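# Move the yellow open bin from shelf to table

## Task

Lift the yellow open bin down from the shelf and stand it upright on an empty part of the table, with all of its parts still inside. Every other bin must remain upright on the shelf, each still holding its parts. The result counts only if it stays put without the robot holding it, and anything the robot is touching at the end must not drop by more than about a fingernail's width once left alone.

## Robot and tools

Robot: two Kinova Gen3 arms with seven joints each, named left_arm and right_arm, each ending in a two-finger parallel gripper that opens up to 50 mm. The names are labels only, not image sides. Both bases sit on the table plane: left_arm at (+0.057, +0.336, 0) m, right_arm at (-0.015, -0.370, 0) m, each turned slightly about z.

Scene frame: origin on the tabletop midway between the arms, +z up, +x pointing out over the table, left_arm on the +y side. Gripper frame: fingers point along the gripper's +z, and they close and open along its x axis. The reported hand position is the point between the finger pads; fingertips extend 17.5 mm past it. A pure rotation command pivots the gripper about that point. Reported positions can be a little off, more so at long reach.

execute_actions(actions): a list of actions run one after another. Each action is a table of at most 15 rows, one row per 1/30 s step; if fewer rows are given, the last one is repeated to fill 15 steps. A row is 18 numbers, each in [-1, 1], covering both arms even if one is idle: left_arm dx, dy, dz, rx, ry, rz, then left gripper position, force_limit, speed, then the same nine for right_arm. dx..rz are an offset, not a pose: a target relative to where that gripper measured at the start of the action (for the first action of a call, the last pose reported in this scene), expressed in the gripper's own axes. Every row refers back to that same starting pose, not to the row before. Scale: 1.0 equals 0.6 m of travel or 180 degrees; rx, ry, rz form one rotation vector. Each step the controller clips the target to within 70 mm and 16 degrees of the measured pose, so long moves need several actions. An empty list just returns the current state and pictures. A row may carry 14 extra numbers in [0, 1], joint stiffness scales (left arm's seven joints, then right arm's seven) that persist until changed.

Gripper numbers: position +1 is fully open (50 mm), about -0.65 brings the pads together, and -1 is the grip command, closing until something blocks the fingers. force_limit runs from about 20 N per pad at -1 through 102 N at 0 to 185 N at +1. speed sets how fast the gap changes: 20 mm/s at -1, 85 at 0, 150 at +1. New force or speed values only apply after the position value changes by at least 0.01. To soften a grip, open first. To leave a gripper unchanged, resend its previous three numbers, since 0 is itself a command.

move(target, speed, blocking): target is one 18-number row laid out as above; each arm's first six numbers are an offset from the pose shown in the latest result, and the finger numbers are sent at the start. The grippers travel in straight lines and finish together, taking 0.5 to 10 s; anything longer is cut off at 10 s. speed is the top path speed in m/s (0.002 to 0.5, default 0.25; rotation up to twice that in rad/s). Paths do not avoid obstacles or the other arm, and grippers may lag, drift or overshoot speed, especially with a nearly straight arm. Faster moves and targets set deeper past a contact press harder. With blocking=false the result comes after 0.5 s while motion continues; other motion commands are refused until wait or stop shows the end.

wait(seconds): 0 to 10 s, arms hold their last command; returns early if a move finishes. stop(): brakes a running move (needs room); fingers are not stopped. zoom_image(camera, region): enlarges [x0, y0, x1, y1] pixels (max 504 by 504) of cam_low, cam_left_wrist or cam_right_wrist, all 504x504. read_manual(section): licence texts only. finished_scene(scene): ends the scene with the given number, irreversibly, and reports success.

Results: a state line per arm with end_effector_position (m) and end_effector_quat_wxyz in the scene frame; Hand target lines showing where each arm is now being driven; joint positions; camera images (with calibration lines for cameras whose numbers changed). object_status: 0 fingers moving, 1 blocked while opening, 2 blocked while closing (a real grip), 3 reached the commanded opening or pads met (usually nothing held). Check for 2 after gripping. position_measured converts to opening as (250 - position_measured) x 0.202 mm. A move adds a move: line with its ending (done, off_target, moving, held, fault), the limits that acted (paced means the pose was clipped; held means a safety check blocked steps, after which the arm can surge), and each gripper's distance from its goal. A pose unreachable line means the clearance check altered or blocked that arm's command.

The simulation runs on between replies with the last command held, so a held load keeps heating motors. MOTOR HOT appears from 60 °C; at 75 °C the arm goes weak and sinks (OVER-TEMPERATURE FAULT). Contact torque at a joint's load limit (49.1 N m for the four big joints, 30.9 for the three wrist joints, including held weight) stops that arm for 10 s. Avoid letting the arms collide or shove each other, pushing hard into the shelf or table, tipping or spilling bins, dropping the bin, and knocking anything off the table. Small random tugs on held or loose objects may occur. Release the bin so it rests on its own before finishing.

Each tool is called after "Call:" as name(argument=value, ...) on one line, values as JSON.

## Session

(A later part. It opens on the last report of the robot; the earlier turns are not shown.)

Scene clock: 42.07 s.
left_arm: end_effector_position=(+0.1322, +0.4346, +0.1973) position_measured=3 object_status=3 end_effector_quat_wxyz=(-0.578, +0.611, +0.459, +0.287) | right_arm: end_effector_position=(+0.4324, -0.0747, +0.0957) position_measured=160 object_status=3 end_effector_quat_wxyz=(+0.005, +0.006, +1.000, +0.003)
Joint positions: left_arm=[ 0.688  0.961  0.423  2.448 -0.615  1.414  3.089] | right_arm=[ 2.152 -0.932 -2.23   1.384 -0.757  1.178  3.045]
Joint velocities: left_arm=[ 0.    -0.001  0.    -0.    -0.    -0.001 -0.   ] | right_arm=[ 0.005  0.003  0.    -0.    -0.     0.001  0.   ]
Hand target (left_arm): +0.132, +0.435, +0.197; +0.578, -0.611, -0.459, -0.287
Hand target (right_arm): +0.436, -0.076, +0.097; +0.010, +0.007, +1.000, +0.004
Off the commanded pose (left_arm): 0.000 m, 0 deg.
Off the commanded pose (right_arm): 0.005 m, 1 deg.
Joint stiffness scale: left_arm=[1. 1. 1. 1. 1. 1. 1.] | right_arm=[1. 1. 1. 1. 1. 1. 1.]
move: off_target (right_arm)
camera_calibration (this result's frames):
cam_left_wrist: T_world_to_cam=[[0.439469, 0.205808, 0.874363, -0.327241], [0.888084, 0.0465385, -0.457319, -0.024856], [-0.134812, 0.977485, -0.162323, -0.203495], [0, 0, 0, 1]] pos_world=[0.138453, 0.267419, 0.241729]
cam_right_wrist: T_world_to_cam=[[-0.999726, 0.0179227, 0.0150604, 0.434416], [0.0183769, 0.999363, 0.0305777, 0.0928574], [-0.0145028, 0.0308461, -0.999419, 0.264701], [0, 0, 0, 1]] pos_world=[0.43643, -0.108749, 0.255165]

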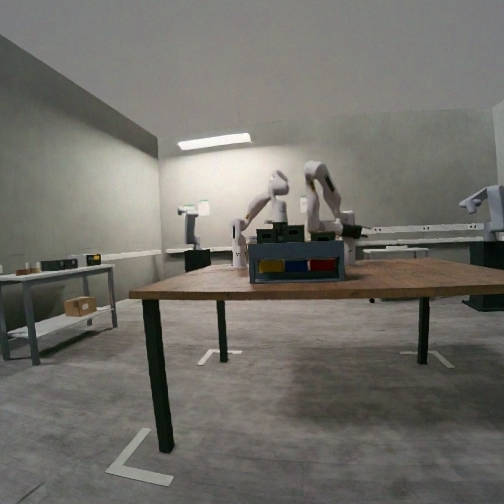

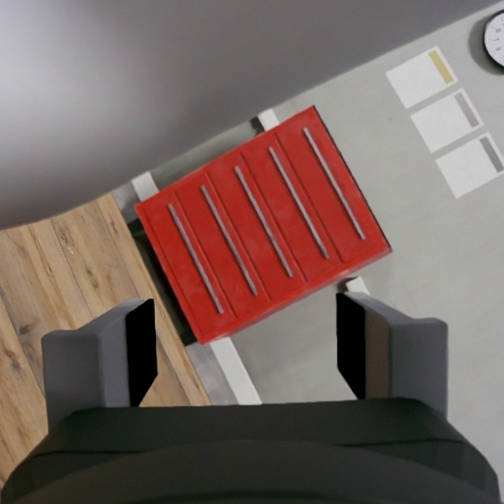

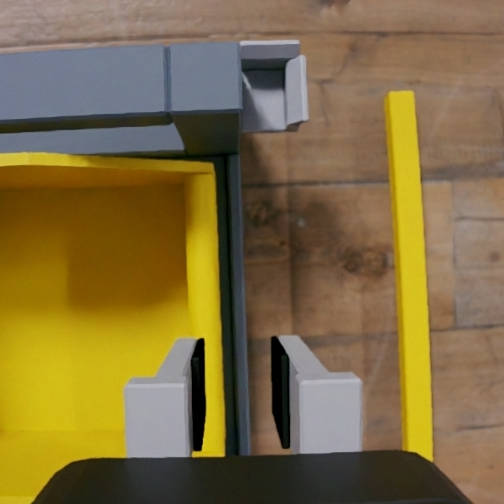

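Call:
move(target=[0,0,0,0,0,0,1,0,0, -0.02,0,0.077,0,0,0,-0.05,-0.5,1], speed=0.08)

Scene clock: 43.67 s.
left_arm: end_effector_position=(+0.1322, +0.4346, +0.1973) position_measured=3 object_status=3 end_effector_quat_wxyz=(-0.578, +0.611, +0.459, +0.287) | right_arm: end_effector_position=(+0.4427, -0.0770, +0.0519) position_measured=160 object_status=3 end_effector_quat_wxyz=(+0.003, +0.007, +1.000, -0.001)
Joint positions: left_arm=[ 0.688  0.961  0.423  2.448 -0.615  1.414  3.089] | right_arm=[ 2.191 -1.    -2.278  1.384 -0.789  1.112  3.068]
Joint velocities: left_arm=[ 0.001 -0.    -0.     0.     0.002 -0.    -0.   ] | right_arm=[ 0.002 -0.002 -0.001 -0.    -0.    -0.003  0.   ]
Hand target (left_arm): +0.132, +0.435, +0.197; +0.578, -0.611, -0.459, -0.287
Hand target (right_arm): +0.445, -0.075, +0.050; +0.005, +0.006, +1.000, +0.003
Off the commanded pose (left_arm): 0.000 m, 0 deg.
Off the commanded pose (right_arm): 0.004 m, 0 deg.
Joint stiffness scale: left_arm=[1. 1. 1. 1. 1. 1. 1.] | right_arm=[1. 1. 1. 1. 1. 1. 1.]
move: off_target (right_arm)
camera_calibration (this result's frames):
cam_left_wrist: T_world_to_cam=[[0.439469, 0.205808, 0.874363, -0.327241], [0.888084, 0.0465386, -0.45732, -0.024856], [-0.134812, 0.977485, -0.162323, -0.203495], [0, 0, 0, 1]] pos_world=[0.138453, 0.267419, 0.241729]
cam_right_wrist: T_world_to_cam=[[-0.999625, 0.0195879, 0.0191265, 0.445314], [0.0200297, 0.999531, 0.0231853, 0.0959788], [-0.0186634, 0.0235597, -0.999548, 0.22243], [0, 0, 0, 1]] pos_world=[0.447376, -0.109897, 0.211587]

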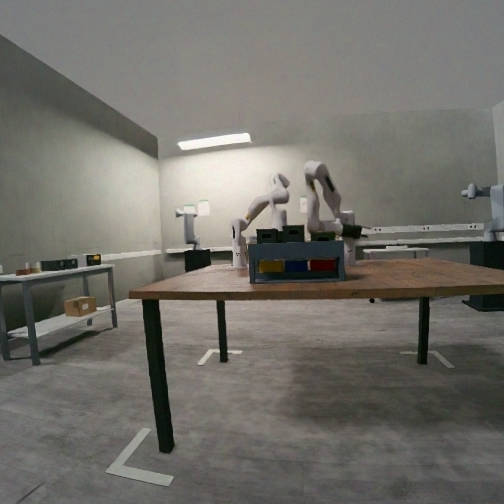

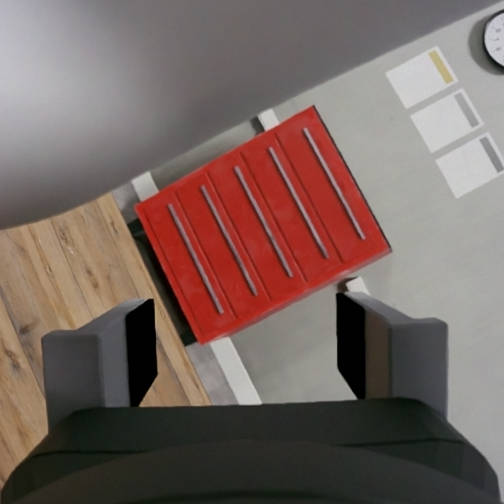

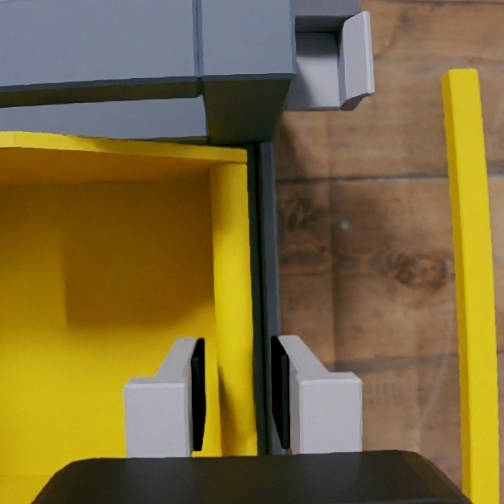

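Wall is between the fingers. Grip.

Call:
execute_actions(actions=[[[0,0,0,0,0,0,1,0,0, 0,0,0,0,0,0,-1,0,0]],[[0,0,0,0,0,0,1,0,0, 0,0,0,0,0,0,-1,0,0]]])

Call:
move(target=[0,0,0,0,0,0,1,0,0, 0,0,-0.012,0,0,0,-1,0,0], speed=0.05)

Call:
move(target=[0,0,0,0,0,0,1,0,0, 0.2,0,0,0,0,0,-1,0,0], speed=0.1)

Scene clock: 45.40 s.
left_arm: end_effector_position=(+0.1322, +0.4346, +0.1973) position_measured=3 object_status=3 end_effector_quat_wxyz=(-0.578, +0.611, +0.459, +0.287) | right_arm: end_effector_position=(+0.4428, -0.0772, +0.0518) position_measured=211 object_status=2 end_effector_quat_wxyz=(+0.003, +0.007, +1.000, -0.001)
Joint positions: left_arm=[ 0.688  0.961  0.423  2.448 -0.615  1.414  3.089] | right_arm=[ 2.191 -1.001 -2.278  1.384 -0.789  1.112  3.068]
Joint velocities: left_arm=[-0.001  0.    -0.     0.    -0.001 -0.    -0.   ] | right_arm=[-0.     0.001 -0.001  0.    -0.     0.     0.001]
Hand target (left_arm): +0.132, +0.435, +0.197; +0.578, -0.611, -0.459, -0.287
Hand target (right_arm): +0.443, -0.077, +0.052; +0.003, +0.007, +1.000, -0.001
Off the commanded pose (left_arm): 0.000 m, 0 deg.
Off the commanded pose (right_arm): 0.000 m, 0 deg.
Joint stiffness scale: left_arm=[1. 1. 1. 1. 1. 1. 1.] | right_arm=[1. 1. 1. 1. 1. 1. 1.]
camera_calibration (this result's frames):
cam_left_wrist: T_world_to_cam=[[0.439469, 0.205808, 0.874363, -0.327241], [0.888084, 0.0465382, -0.457319, -0.024856], [-0.134811, 0.977485, -0.162323, -0.203495], [0, 0, 0, 1]] pos_world=[0.138453, 0.267419, 0.241728]
cam_right_wrist: T_world_to_cam=[[-0.999616, 0.0199388, 0.0192529, 0.445418], [0.0203819, 0.999525, 0.0231, 0.096006], [-0.0187832, 0.0234835, -0.999548, 0.222359], [0, 0, 0, 1]] pos_world=[0.447467, -0.110063, 0.211465]

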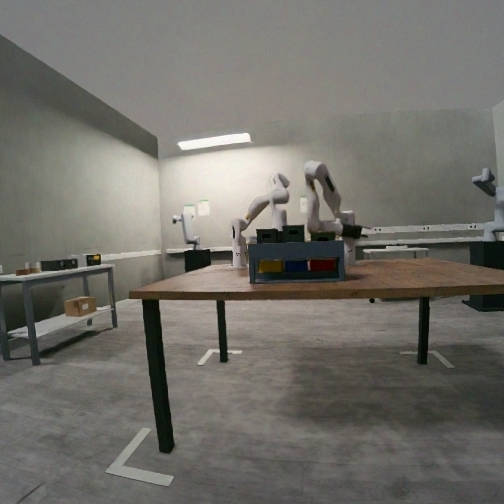

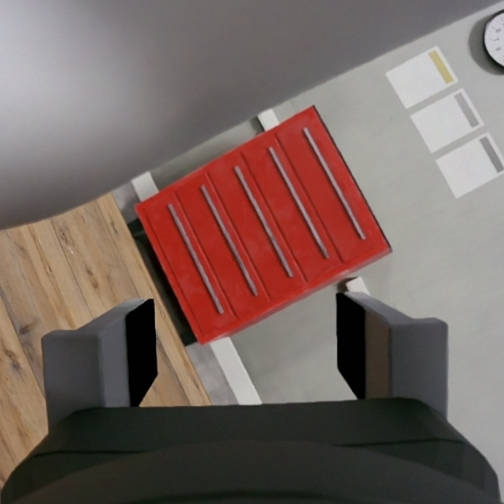

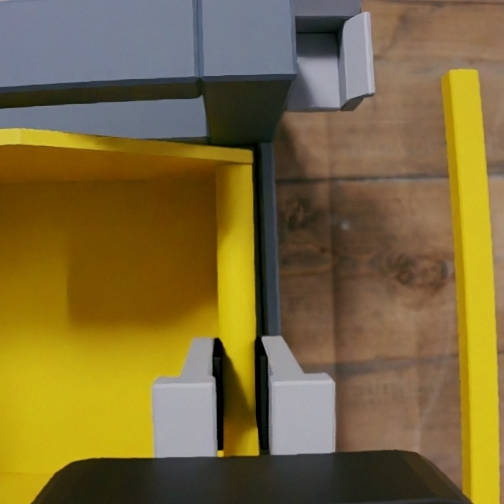

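Scene clock: 46.10 s.
left_arm: end_effector_position=(+0.1322, +0.4346, +0.1973) position_measured=3 object_status=3 end_effector_quat_wxyz=(-0.578, +0.611, +0.459, +0.287) | right_arm: end_effector_position=(+0.4433, -0.0759, +0.0557) position_measured=211 object_status=2 end_effector_quat_wxyz=(+0.004, +0.007, +1.000, +0.001)
Joint positions: left_arm=[ 0.688  0.961  0.423  2.448 -0.615  1.414  3.089] | right_arm=[ 2.191 -0.994 -2.276  1.382 -0.789  1.118  3.068]
Joint velocities: left_arm=[ 0.     0.    -0.001 -0.    -0.001  0.    -0.   ] | right_arm=[ 0.001  0.001  0.001 -0.    -0.     0.002 -0.001]
Hand target (left_arm): +0.132, +0.435, +0.197; +0.578, -0.611, -0.459, -0.287
Hand target (right_arm): +0.443, -0.077, +0.059; +0.003, +0.007, +1.000, -0.001
Off the commanded pose (left_arm): 0.000 m, 0 deg.
Off the commanded pose (right_arm): 0.004 m, 0 deg.
Joint stiffness scale: left_arm=[1. 1. 1. 1. 1. 1. 1.] | right_arm=[1. 1. 1. 1. 1. 1. 1.]
move: off_target (right_arm)
camera_calibration (this result's frames):
cam_left_wrist: T_world_to_cam=[[0.439469, 0.205808, 0.874363, -0.327241], [0.888084, 0.0465383, -0.45732, -0.0248559], [-0.134811, 0.977485, -0.162323, -0.203495], [0, 0, 0, 1]] pos_world=[0.138453, 0.267419, 0.241729]
cam_right_wrist: T_world_to_cam=[[-0.999645, 0.0194144, 0.0182621, 0.445824], [0.0199228, 0.999407, 0.0280798, 0.0945939], [-0.0177061, 0.0284337, -0.999439, 0.226185], [0, 0, 0, 1]] pos_world=[0.447786, -0.109624, 0.215261]

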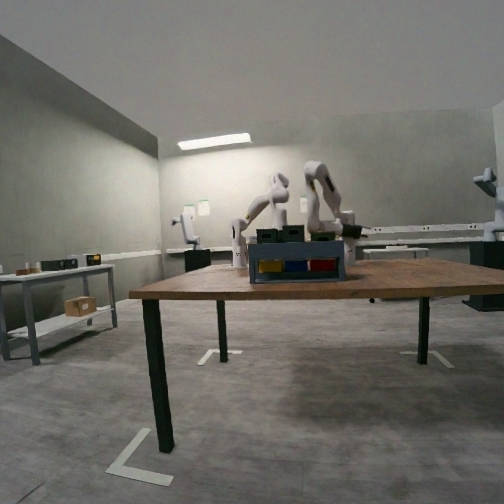

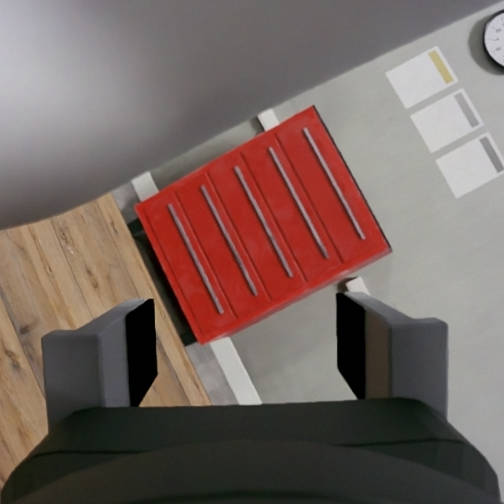

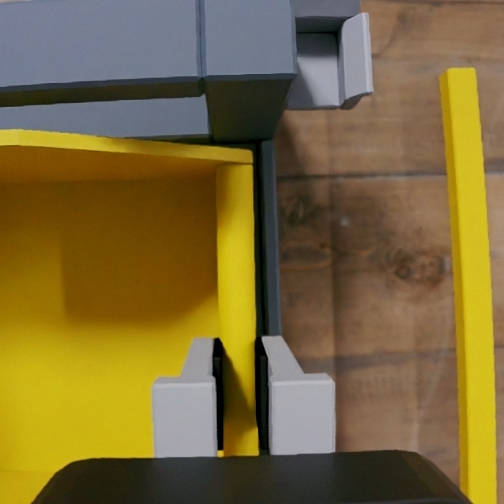

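Scene clock: 47.77 s.
left_arm: end_effector_position=(+0.1322, +0.4346, +0.1973) position_measured=3 object_status=3 end_effector_quat_wxyz=(-0.578, +0.611, +0.459, +0.287) | right_arm: end_effector_position=(+0.3228, -0.0759, +0.0544) position_measured=211 object_status=2 end_effector_quat_wxyz=(+0.001, +0.003, +1.000, -0.002)
Joint positions: left_arm=[ 0.688  0.961  0.423  2.448 -0.615  1.414  3.089] | right_arm=[ 1.943 -0.853 -2.267  1.736 -0.789  0.946  3.049]
Joint velocities: left_arm=[-0. -0.  0.  0.  0. -0. -0.] | right_arm=[-0.005  0.001  0.001  0.002  0.    -0.001 -0.   ]
Hand target (left_arm): +0.132, +0.435, +0.197; +0.578, -0.611, -0.459, -0.287
Hand target (right_arm): +0.323, -0.074, +0.055; +0.004, +0.006, +1.000, +0.001
Off the commanded pose (left_arm): 0.000 m, 0 deg.
Off the commanded pose (right_arm): 0.002 m, 1 deg.
Joint stiffness scale: left_arm=[1. 1. 1. 1. 1. 1. 1.] | right_arm=[1. 1. 1. 1. 1. 1. 1.]
move: done
camera_calibration (this result's frames):
cam_left_wrist: T_world_to_cam=[[0.439469, 0.205808, 0.874363, -0.327241], [0.888084, 0.0465386, -0.457319, -0.024856], [-0.134812, 0.977485, -0.162323, -0.203495], [0, 0, 0, 1]] pos_world=[0.138453, 0.267419, 0.241729]
cam_right_wrist: T_world_to_cam=[[-0.999636, 0.0113837, 0.024445, 0.324476], [0.0119238, 0.999685, 0.0220637, 0.0999313], [-0.0241861, 0.0223471, -0.999458, 0.224335], [0, 0, 0, 1]] pos_world=[0.328592, -0.108607, 0.214077]

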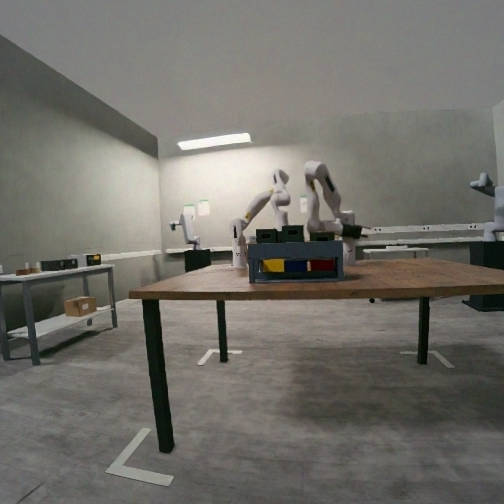

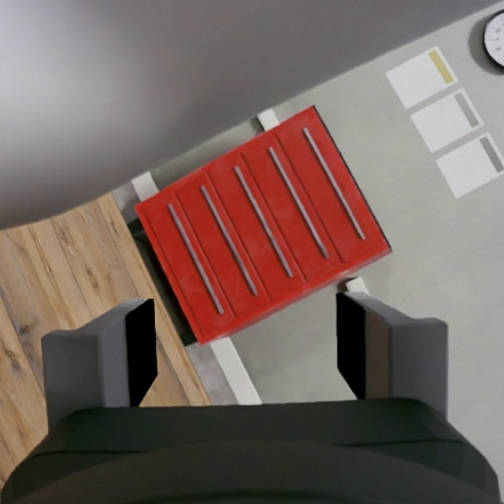

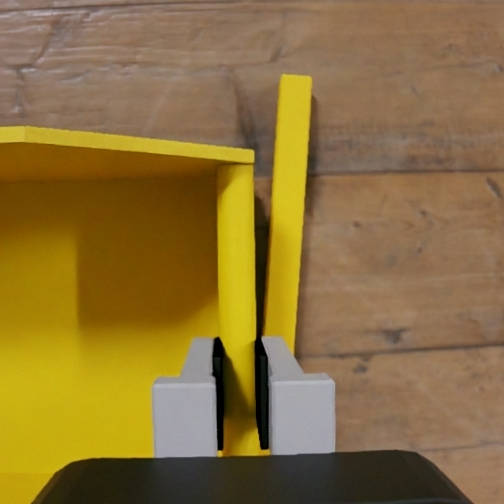

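Call:
move(target=[0,0,0,0,0,0,1,0,0, 0,0,-0.1,0,0,0,-1,0,0], speed=0.1)

Call:
move(target=[0,0,0,0,0,0,1,0,0, -0.1,-0.42,0,0,0,0,-1,0,0], speed=0.15)

Scene clock: 50.13 s.
left_arm: end_effector_position=(+0.1322, +0.4346, +0.1973) position_measured=3 object_status=3 end_effector_quat_wxyz=(-0.578, +0.611, +0.459, +0.287) | right_arm: end_effector_position=(+0.3231, -0.0743, +0.1112) position_measured=211 object_status=2 end_effector_quat_wxyz=(+0.001, +0.003, +1.000, +0.001)
Joint positions: left_arm=[ 0.688  0.961  0.423  2.448 -0.615  1.414  3.089] | right_arm=[ 1.901 -0.776 -2.185  1.677 -0.712  1.072  2.989]
Joint velocities: left_arm=[-0. -0.  0.  0.  0. -0. -0.] | right_arm=[-0.004 -0.     0.004 -0.001 -0.     0.003 -0.   ]
Hand target (left_arm): +0.132, +0.435, +0.197; +0.578, -0.611, -0.459, -0.287
Hand target (right_arm): +0.323, -0.076, +0.114; +0.001, +0.003, +1.000, -0.002
Off the commanded pose (left_arm): 0.000 m, 0 deg.
Off the commanded pose (right_arm): 0.003 m, 0 deg.
Joint stiffness scale: left_arm=[1. 1. 1. 1. 1. 1. 1.] | right_arm=[1. 1. 1. 1. 1. 1. 1.]
move: done
camera_calibration (this result's frames):
cam_left_wrist: T_world_to_cam=[[0.439469, 0.205808, 0.874363, -0.327241], [0.888084, 0.0465383, -0.45732, -0.0248559], [-0.134811, 0.977485, -0.162323, -0.203495], [0, 0, 0, 1]] pos_world=[0.138453, 0.267419, 0.241729]
cam_right_wrist: T_world_to_cam=[[-0.999637, 0.0113806, 0.0244088, 0.323307], [0.0120354, 0.999567, 0.0268523, 0.0964773], [-0.0240927, 0.0271363, -0.999341, 0.281438], [0, 0, 0, 1]] pos_world=[0.32881, -0.107752, 0.27077]

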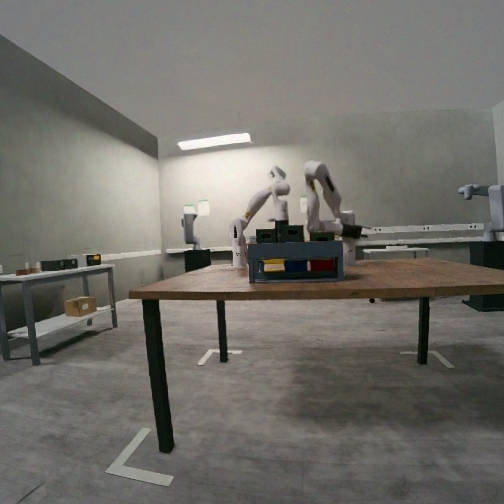

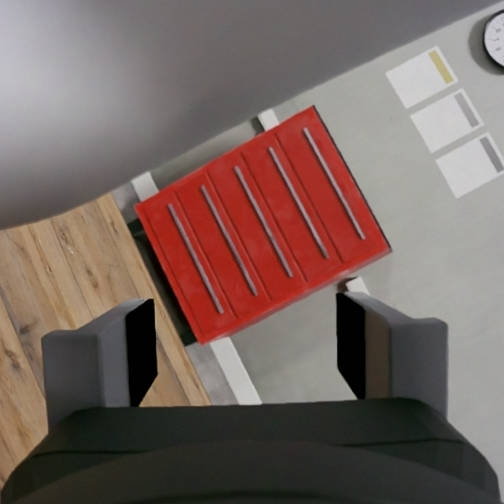

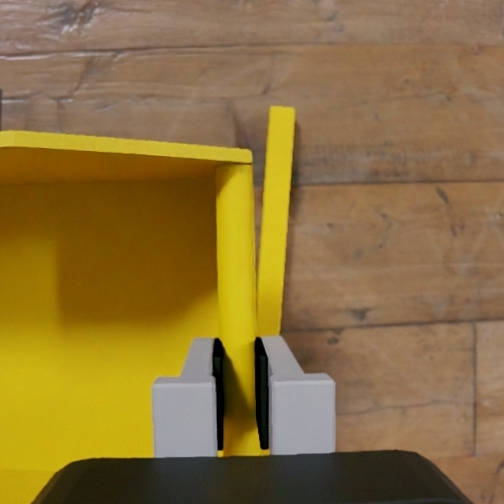

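Scene clock: 52.40 s.
left_arm: end_effector_position=(+0.1322, +0.4346, +0.1973) position_measured=3 object_status=3 end_effector_quat_wxyz=(-0.578, +0.611, +0.459, +0.287) | right_arm: end_effector_position=(+0.3762, -0.3124, +0.1096) position_measured=210 object_status=2 end_effector_quat_wxyz=(-0.006, -0.014, +1.000, +0.008)
Joint positions: left_arm=[ 0.688  0.961  0.423  2.448 -0.615  1.414  3.089] | right_arm=[ 2.368 -0.687 -2.122  1.894 -0.721  0.993  3.663]
Joint velocities: left_arm=[ 0.    -0.001  0.    -0.     0.    -0.     0.   ] | right_arm=[ 0.004 -0.001 -0.001  0.     0.001  0.    -0.   ]
Hand target (left_arm): +0.132, +0.435, +0.197; +0.578, -0.611, -0.459, -0.287
Hand target (right_arm): +0.379, -0.326, +0.110; -0.001, +0.003, +1.000, +0.001
Off the commanded pose (left_arm): 0.000 m, 0 deg.
Off the commanded pose (right_arm): 0.015 m, 2 deg.
Joint stiffness scale: left_arm=[1. 1. 1. 1. 1. 1. 1.] | right_arm=[1. 1. 1. 1. 1. 1. 1.]
move: off_target (right_arm)
camera_calibration (this result's frames):
cam_left_wrist: T_world_to_cam=[[0.439469, 0.205808, 0.874363, -0.327241], [0.888084, 0.0465383, -0.45732, -0.0248559], [-0.134812, 0.977485, -0.162323, -0.203495], [0, 0, 0, 1]] pos_world=[0.138453, 0.267419, 0.241728]
cam_right_wrist: T_world_to_cam=[[-0.999061, -0.0233713, 0.0364766, 0.366748], [-0.0218534, 0.998901, 0.0414715, 0.344882], [-0.0374057, 0.0406354, -0.998474, 0.296615], [0, 0, 0, 1]] pos_world=[0.385036, -0.347984, 0.268482]

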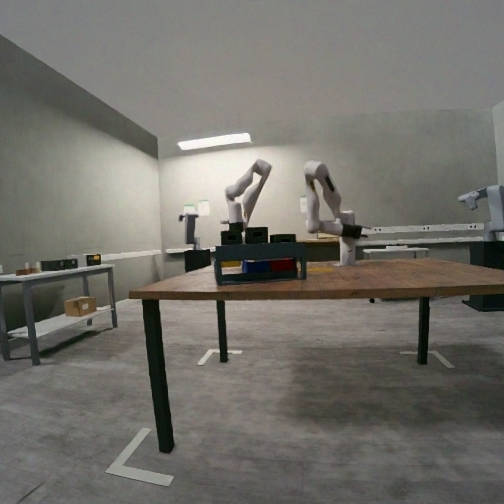

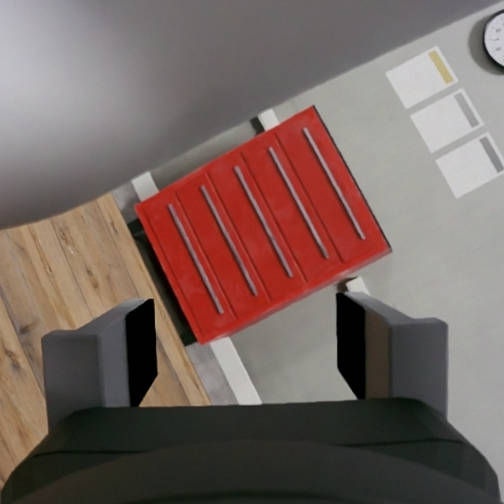

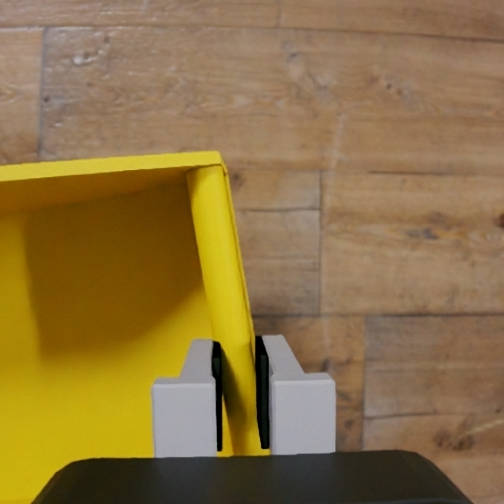

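Call:
move(target=[0,0,0,0,0,0,1,0,0, 0.27,0,-0.05,0,0,0,-1,0,0], speed=0.1)

Scene clock: 55.00 s.
left_arm: end_effector_position=(+0.1322, +0.4346, +0.1973) position_measured=3 object_status=3 end_effector_quat_wxyz=(-0.578, +0.611, +0.459, +0.287) | right_arm: end_effector_position=(+0.2134, -0.3153, +0.1409) position_measured=211 object_status=2 end_effector_quat_wxyz=(-0.008, -0.014, +1.000, +0.010)
Joint positions: left_arm=[ 0.688  0.961  0.423  2.448 -0.615  1.414  3.089] | right_arm=[ 1.777 -0.426 -1.684  2.296 -0.58   0.901  3.558]
Joint velocities: left_arm=[ 0. -0.  0. -0. -0.  0.  0.] | right_arm=[-0.019 -0.     0.006  0.001 -0.    -0.001  0.001]
Hand target (left_arm): +0.132, +0.435, +0.197; +0.578, -0.611, -0.459, -0.287
Hand target (right_arm): +0.215, -0.317, +0.141; -0.005, -0.015, +1.000, +0.008
Off the commanded pose (left_arm): 0.000 m, 0 deg.
Off the commanded pose (right_arm): 0.003 m, 0 deg.
Joint stiffness scale: left_arm=[1. 1. 1. 1. 1. 1. 1.] | right_arm=[1. 1. 1. 1. 1. 1. 1.]
move: done
camera_calibration (this result's frames):
cam_left_wrist: T_world_to_cam=[[0.439469, 0.205808, 0.874363, -0.327241], [0.888084, 0.0465383, -0.457319, -0.0248559], [-0.134811, 0.977485, -0.162323, -0.203495], [0, 0, 0, 1]] pos_world=[0.138453, 0.267419, 0.241729]
cam_right_wrist: T_world_to_cam=[[-0.998835, -0.0238601, 0.0419466, 0.202], [-0.0219295, 0.998705, 0.0458978, 0.342223], [-0.0429874, 0.0449245, -0.998065, 0.324413], [0, 0, 0, 1]] pos_world=[0.223215, -0.351534, 0.299604]

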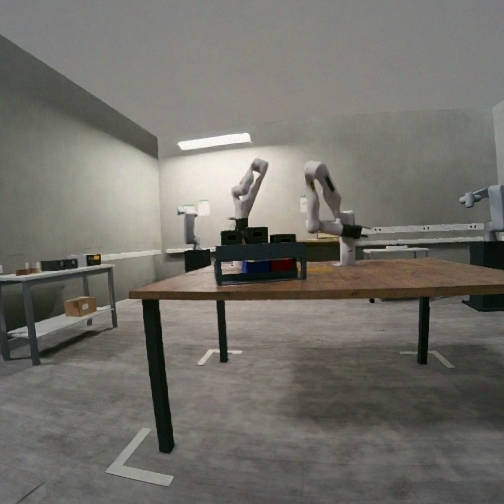

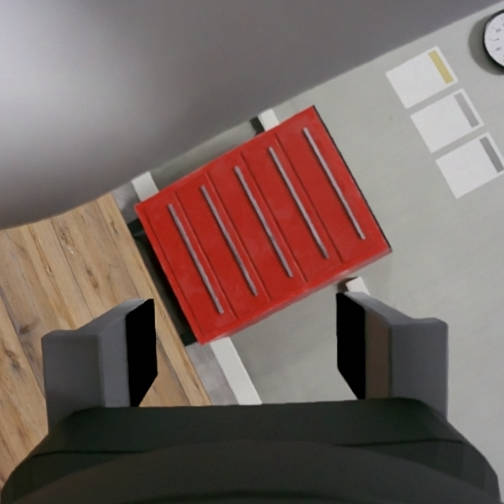

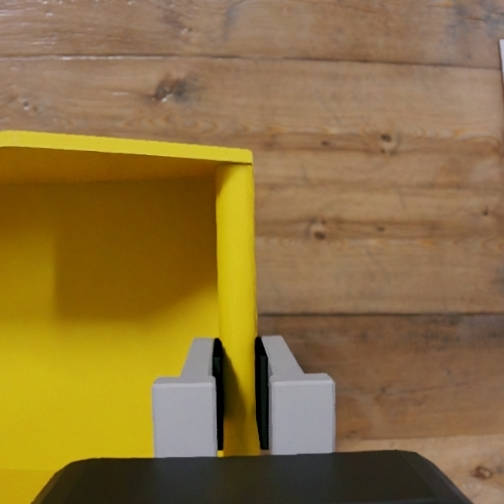

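Call:
move(target=[0,0,0,0,0,0,1,0,0, 0,0,0.172,0,0,0,-1,0,0], speed=0.08)

Scene clock: 57.10 s.
left_arm: end_effector_position=(+0.1322, +0.4346, +0.1973) position_measured=3 object_status=3 end_effector_quat_wxyz=(-0.578, +0.611, +0.459, +0.287) | right_arm: end_effector_position=(+0.2105, -0.3061, +0.0432) position_measured=211 object_status=2 end_effector_quat_wxyz=(-0.009, -0.019, +1.000, +0.021)
Joint positions: left_arm=[ 0.688  0.961  0.423  2.448 -0.615  1.414  3.089] | right_arm=[ 2.194 -0.598 -2.162  2.457 -1.059  0.62   4.007]
Joint velocities: left_arm=[-0.    -0.     0.     0.    -0.001  0.    -0.   ] | right_arm=[ 0.016  0.     0.     0.005 -0.021  0.005  0.029]
Hand target (left_arm): +0.132, +0.435, +0.197; +0.578, -0.611, -0.459, -0.287
Hand target (right_arm): +0.211, -0.313, +0.039; -0.009, -0.015, +1.000, +0.010
Off the commanded pose (left_arm): 0.000 m, 0 deg.
Off the commanded pose (right_arm): 0.009 m, 1 deg.
Joint stiffness scale: left_arm=[1. 1. 1. 1. 1. 1. 1.] | right_arm=[1. 1. 1. 1. 1. 1. 1.]
move: off_target (right_arm)
camera_calibration (this result's frames):
cam_left_wrist: T_world_to_cam=[[0.439469, 0.205808, 0.874363, -0.327241], [0.888084, 0.0465385, -0.457319, -0.024856], [-0.134812, 0.977485, -0.162323, -0.203495], [0, 0, 0, 1]] pos_world=[0.138453, 0.267419, 0.241729]
cam_right_wrist: T_world_to_cam=[[-0.998484, -0.0345335, 0.0428649, 0.200015], [-0.0315715, 0.997189, 0.0679513, 0.338027], [-0.045091, 0.066495, -0.996767, 0.233385], [0, 0, 0, 1]] pos_world=[0.220907, -0.345689, 0.201088]

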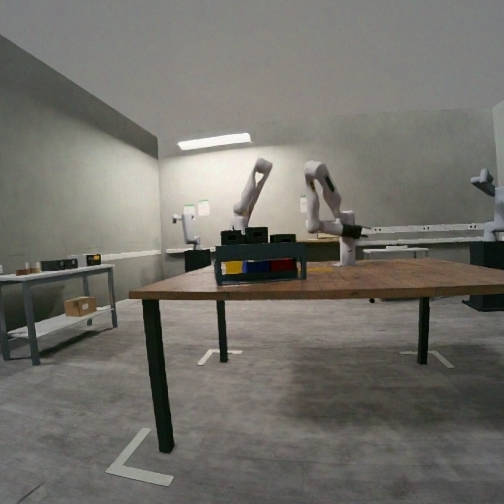

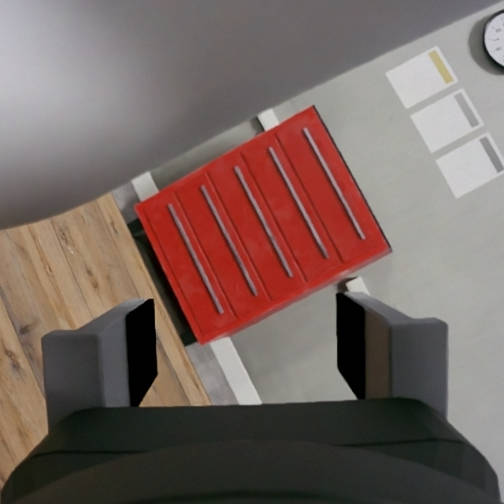

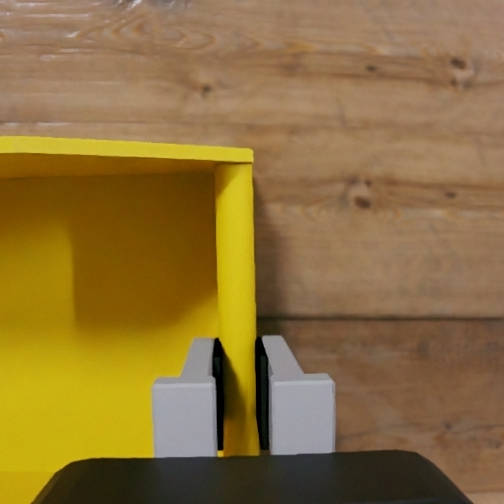

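Release and retreat upward.

Call:
execute_actions(actions=[[[0,0,0,0,0,0,1,0,0, 0,0,0,0,0,0,0.2,0,1]]])

Call:
move(target=[0,0,0,0,0,0,1,0,0, -0.2,0,-0.45,0,0,0,0.2,0,1])

Scene clock: 58.10 s.
left_arm: end_effector_position=(+0.1322, +0.4346, +0.1973) position_measured=3 object_status=3 end_effector_quat_wxyz=(-0.578, +0.611, +0.459, +0.287) | right_arm: end_effector_position=(+0.2104, -0.3060, +0.0432) position_measured=123 object_status=3 end_effector_quat_wxyz=(-0.009, -0.019, +1.000, +0.022)
Joint positions: left_arm=[ 0.688  0.961  0.423  2.448 -0.615  1.414  3.089] | right_arm=[ 2.196 -0.598 -2.162  2.457 -1.06   0.621  4.009]
Joint velocities: left_arm=[ 0.  0.  0.  0. -0. -0.  0.] | right_arm=[-0.     0.    -0.001  0.     0.     0.001  0.   ]
Hand target (left_arm): +0.132, +0.435, +0.197; +0.578, -0.611, -0.459, -0.287
Hand target (right_arm): +0.211, -0.306, +0.043; -0.009, -0.019, +1.000, +0.021
Off the commanded pose (left_arm): 0.000 m, 0 deg.
Off the commanded pose (right_arm): 0.000 m, 0 deg.
Joint stiffness scale: left_arm=[1. 1. 1. 1. 1. 1. 1.] | right_arm=[1. 1. 1. 1. 1. 1. 1.]
camera_calibration (this result's frames):
cam_left_wrist: T_world_to_cam=[[0.439469, 0.205808, 0.874363, -0.327241], [0.888084, 0.0465381, -0.457319, -0.0248559], [-0.134811, 0.977485, -0.162323, -0.203495], [0, 0, 0, 1]] pos_world=[0.138453, 0.267419, 0.241729]
cam_right_wrist: T_world_to_cam=[[-0.998498, -0.0337469, 0.043172, 0.200166], [-0.0307009, 0.997118, 0.0693707, 0.337676], [-0.0453886, 0.0679411, -0.996656, 0.233866], [0, 0, 0, 1]] pos_world=[0.220847, -0.345837, 0.201018]

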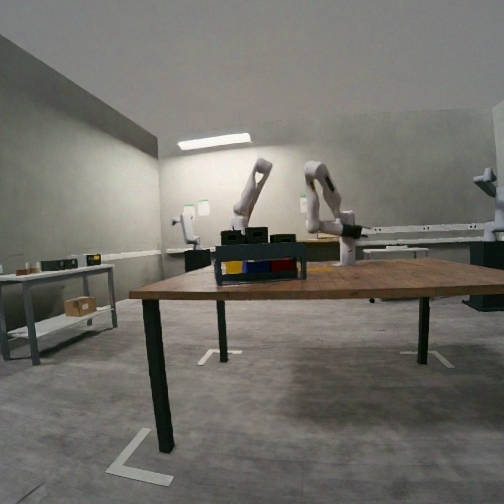

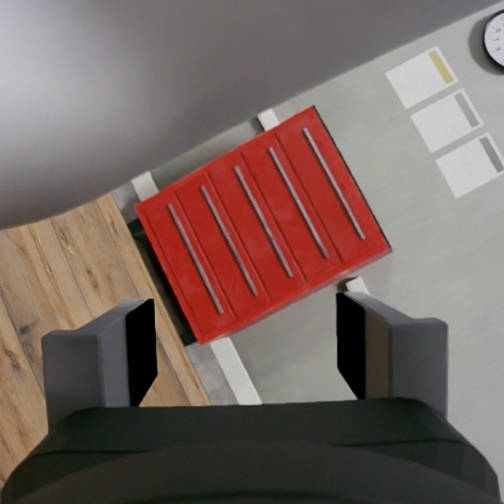

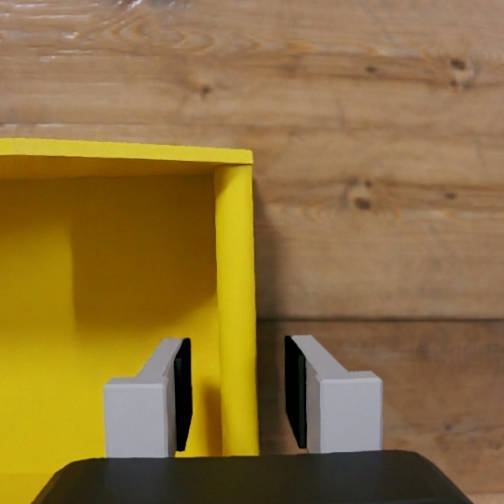

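Scene clock: 59.87 s.
left_arm: end_effector_position=(+0.1322, +0.4346, +0.1973) position_measured=3 object_status=3 end_effector_quat_wxyz=(-0.578, +0.611, +0.459, +0.287) | right_arm: end_effector_position=(+0.3379, -0.3155, +0.3108) position_measured=123 object_status=3 end_effector_quat_wxyz=(-0.004, -0.017, +1.000, +0.022)
Joint positions: left_arm=[ 0.688  0.961  0.423  2.448 -0.615  1.414  3.089] | right_arm=[ 2.066 -0.42  -1.73   1.61  -0.457  1.49   3.456]
Joint velocities: left_arm=[ 0.    -0.001  0.    -0.     0.     0.    -0.   ] | right_arm=[ 0.008 -0.004 -0.    -0.001 -0.     0.     0.   ]
Hand target (left_arm): +0.132, +0.435, +0.197; +0.578, -0.611, -0.459, -0.287
Hand target (right_arm): +0.336, -0.315, +0.310; -0.008, -0.018, +1.000, +0.022
Off the commanded pose (left_arm): 0.000 m, 0 deg.
Off the commanded pose (right_arm): 0.003 m, 1 deg.
Joint stiffness scale: left_arm=[1. 1. 1. 1. 1. 1. 1.] | right_arm=[1. 1. 1. 1. 1. 1. 1.]
move: done
camera_calibration (this result's frames):
cam_left_wrist: T_world_to_cam=[[0.439469, 0.205808, 0.874363, -0.327241], [0.888084, 0.0465386, -0.457319, -0.024856], [-0.134812, 0.977485, -0.162323, -0.203495], [0, 0, 0, 1]] pos_world=[0.138453, 0.267419, 0.241729]
cam_right_wrist: T_world_to_cam=[[-0.999036, -0.0292255, 0.0327517, 0.320418], [-0.0268701, 0.997172, 0.0701849, 0.33098], [-0.0347102, 0.0692372, -0.996996, 0.503874], [0, 0, 0, 1]] pos_world=[0.346492, -0.355567, 0.468636]

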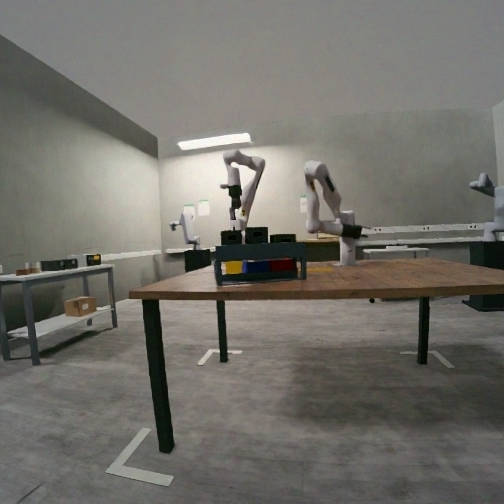

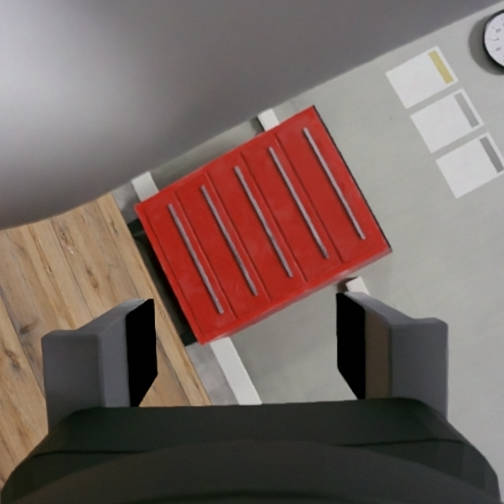

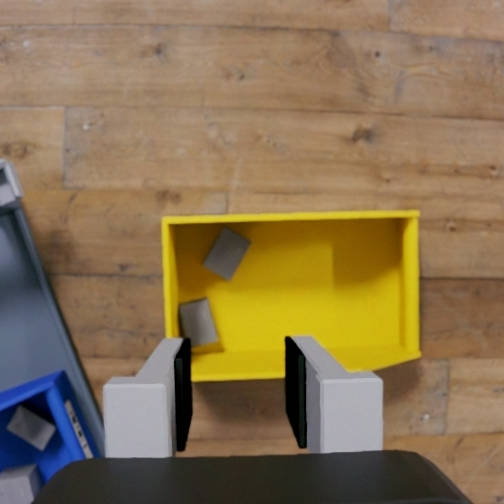

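The bin is on the table with both parts in it.

Call:
finished_scene(scene=1)

The scene is finished: the task was done.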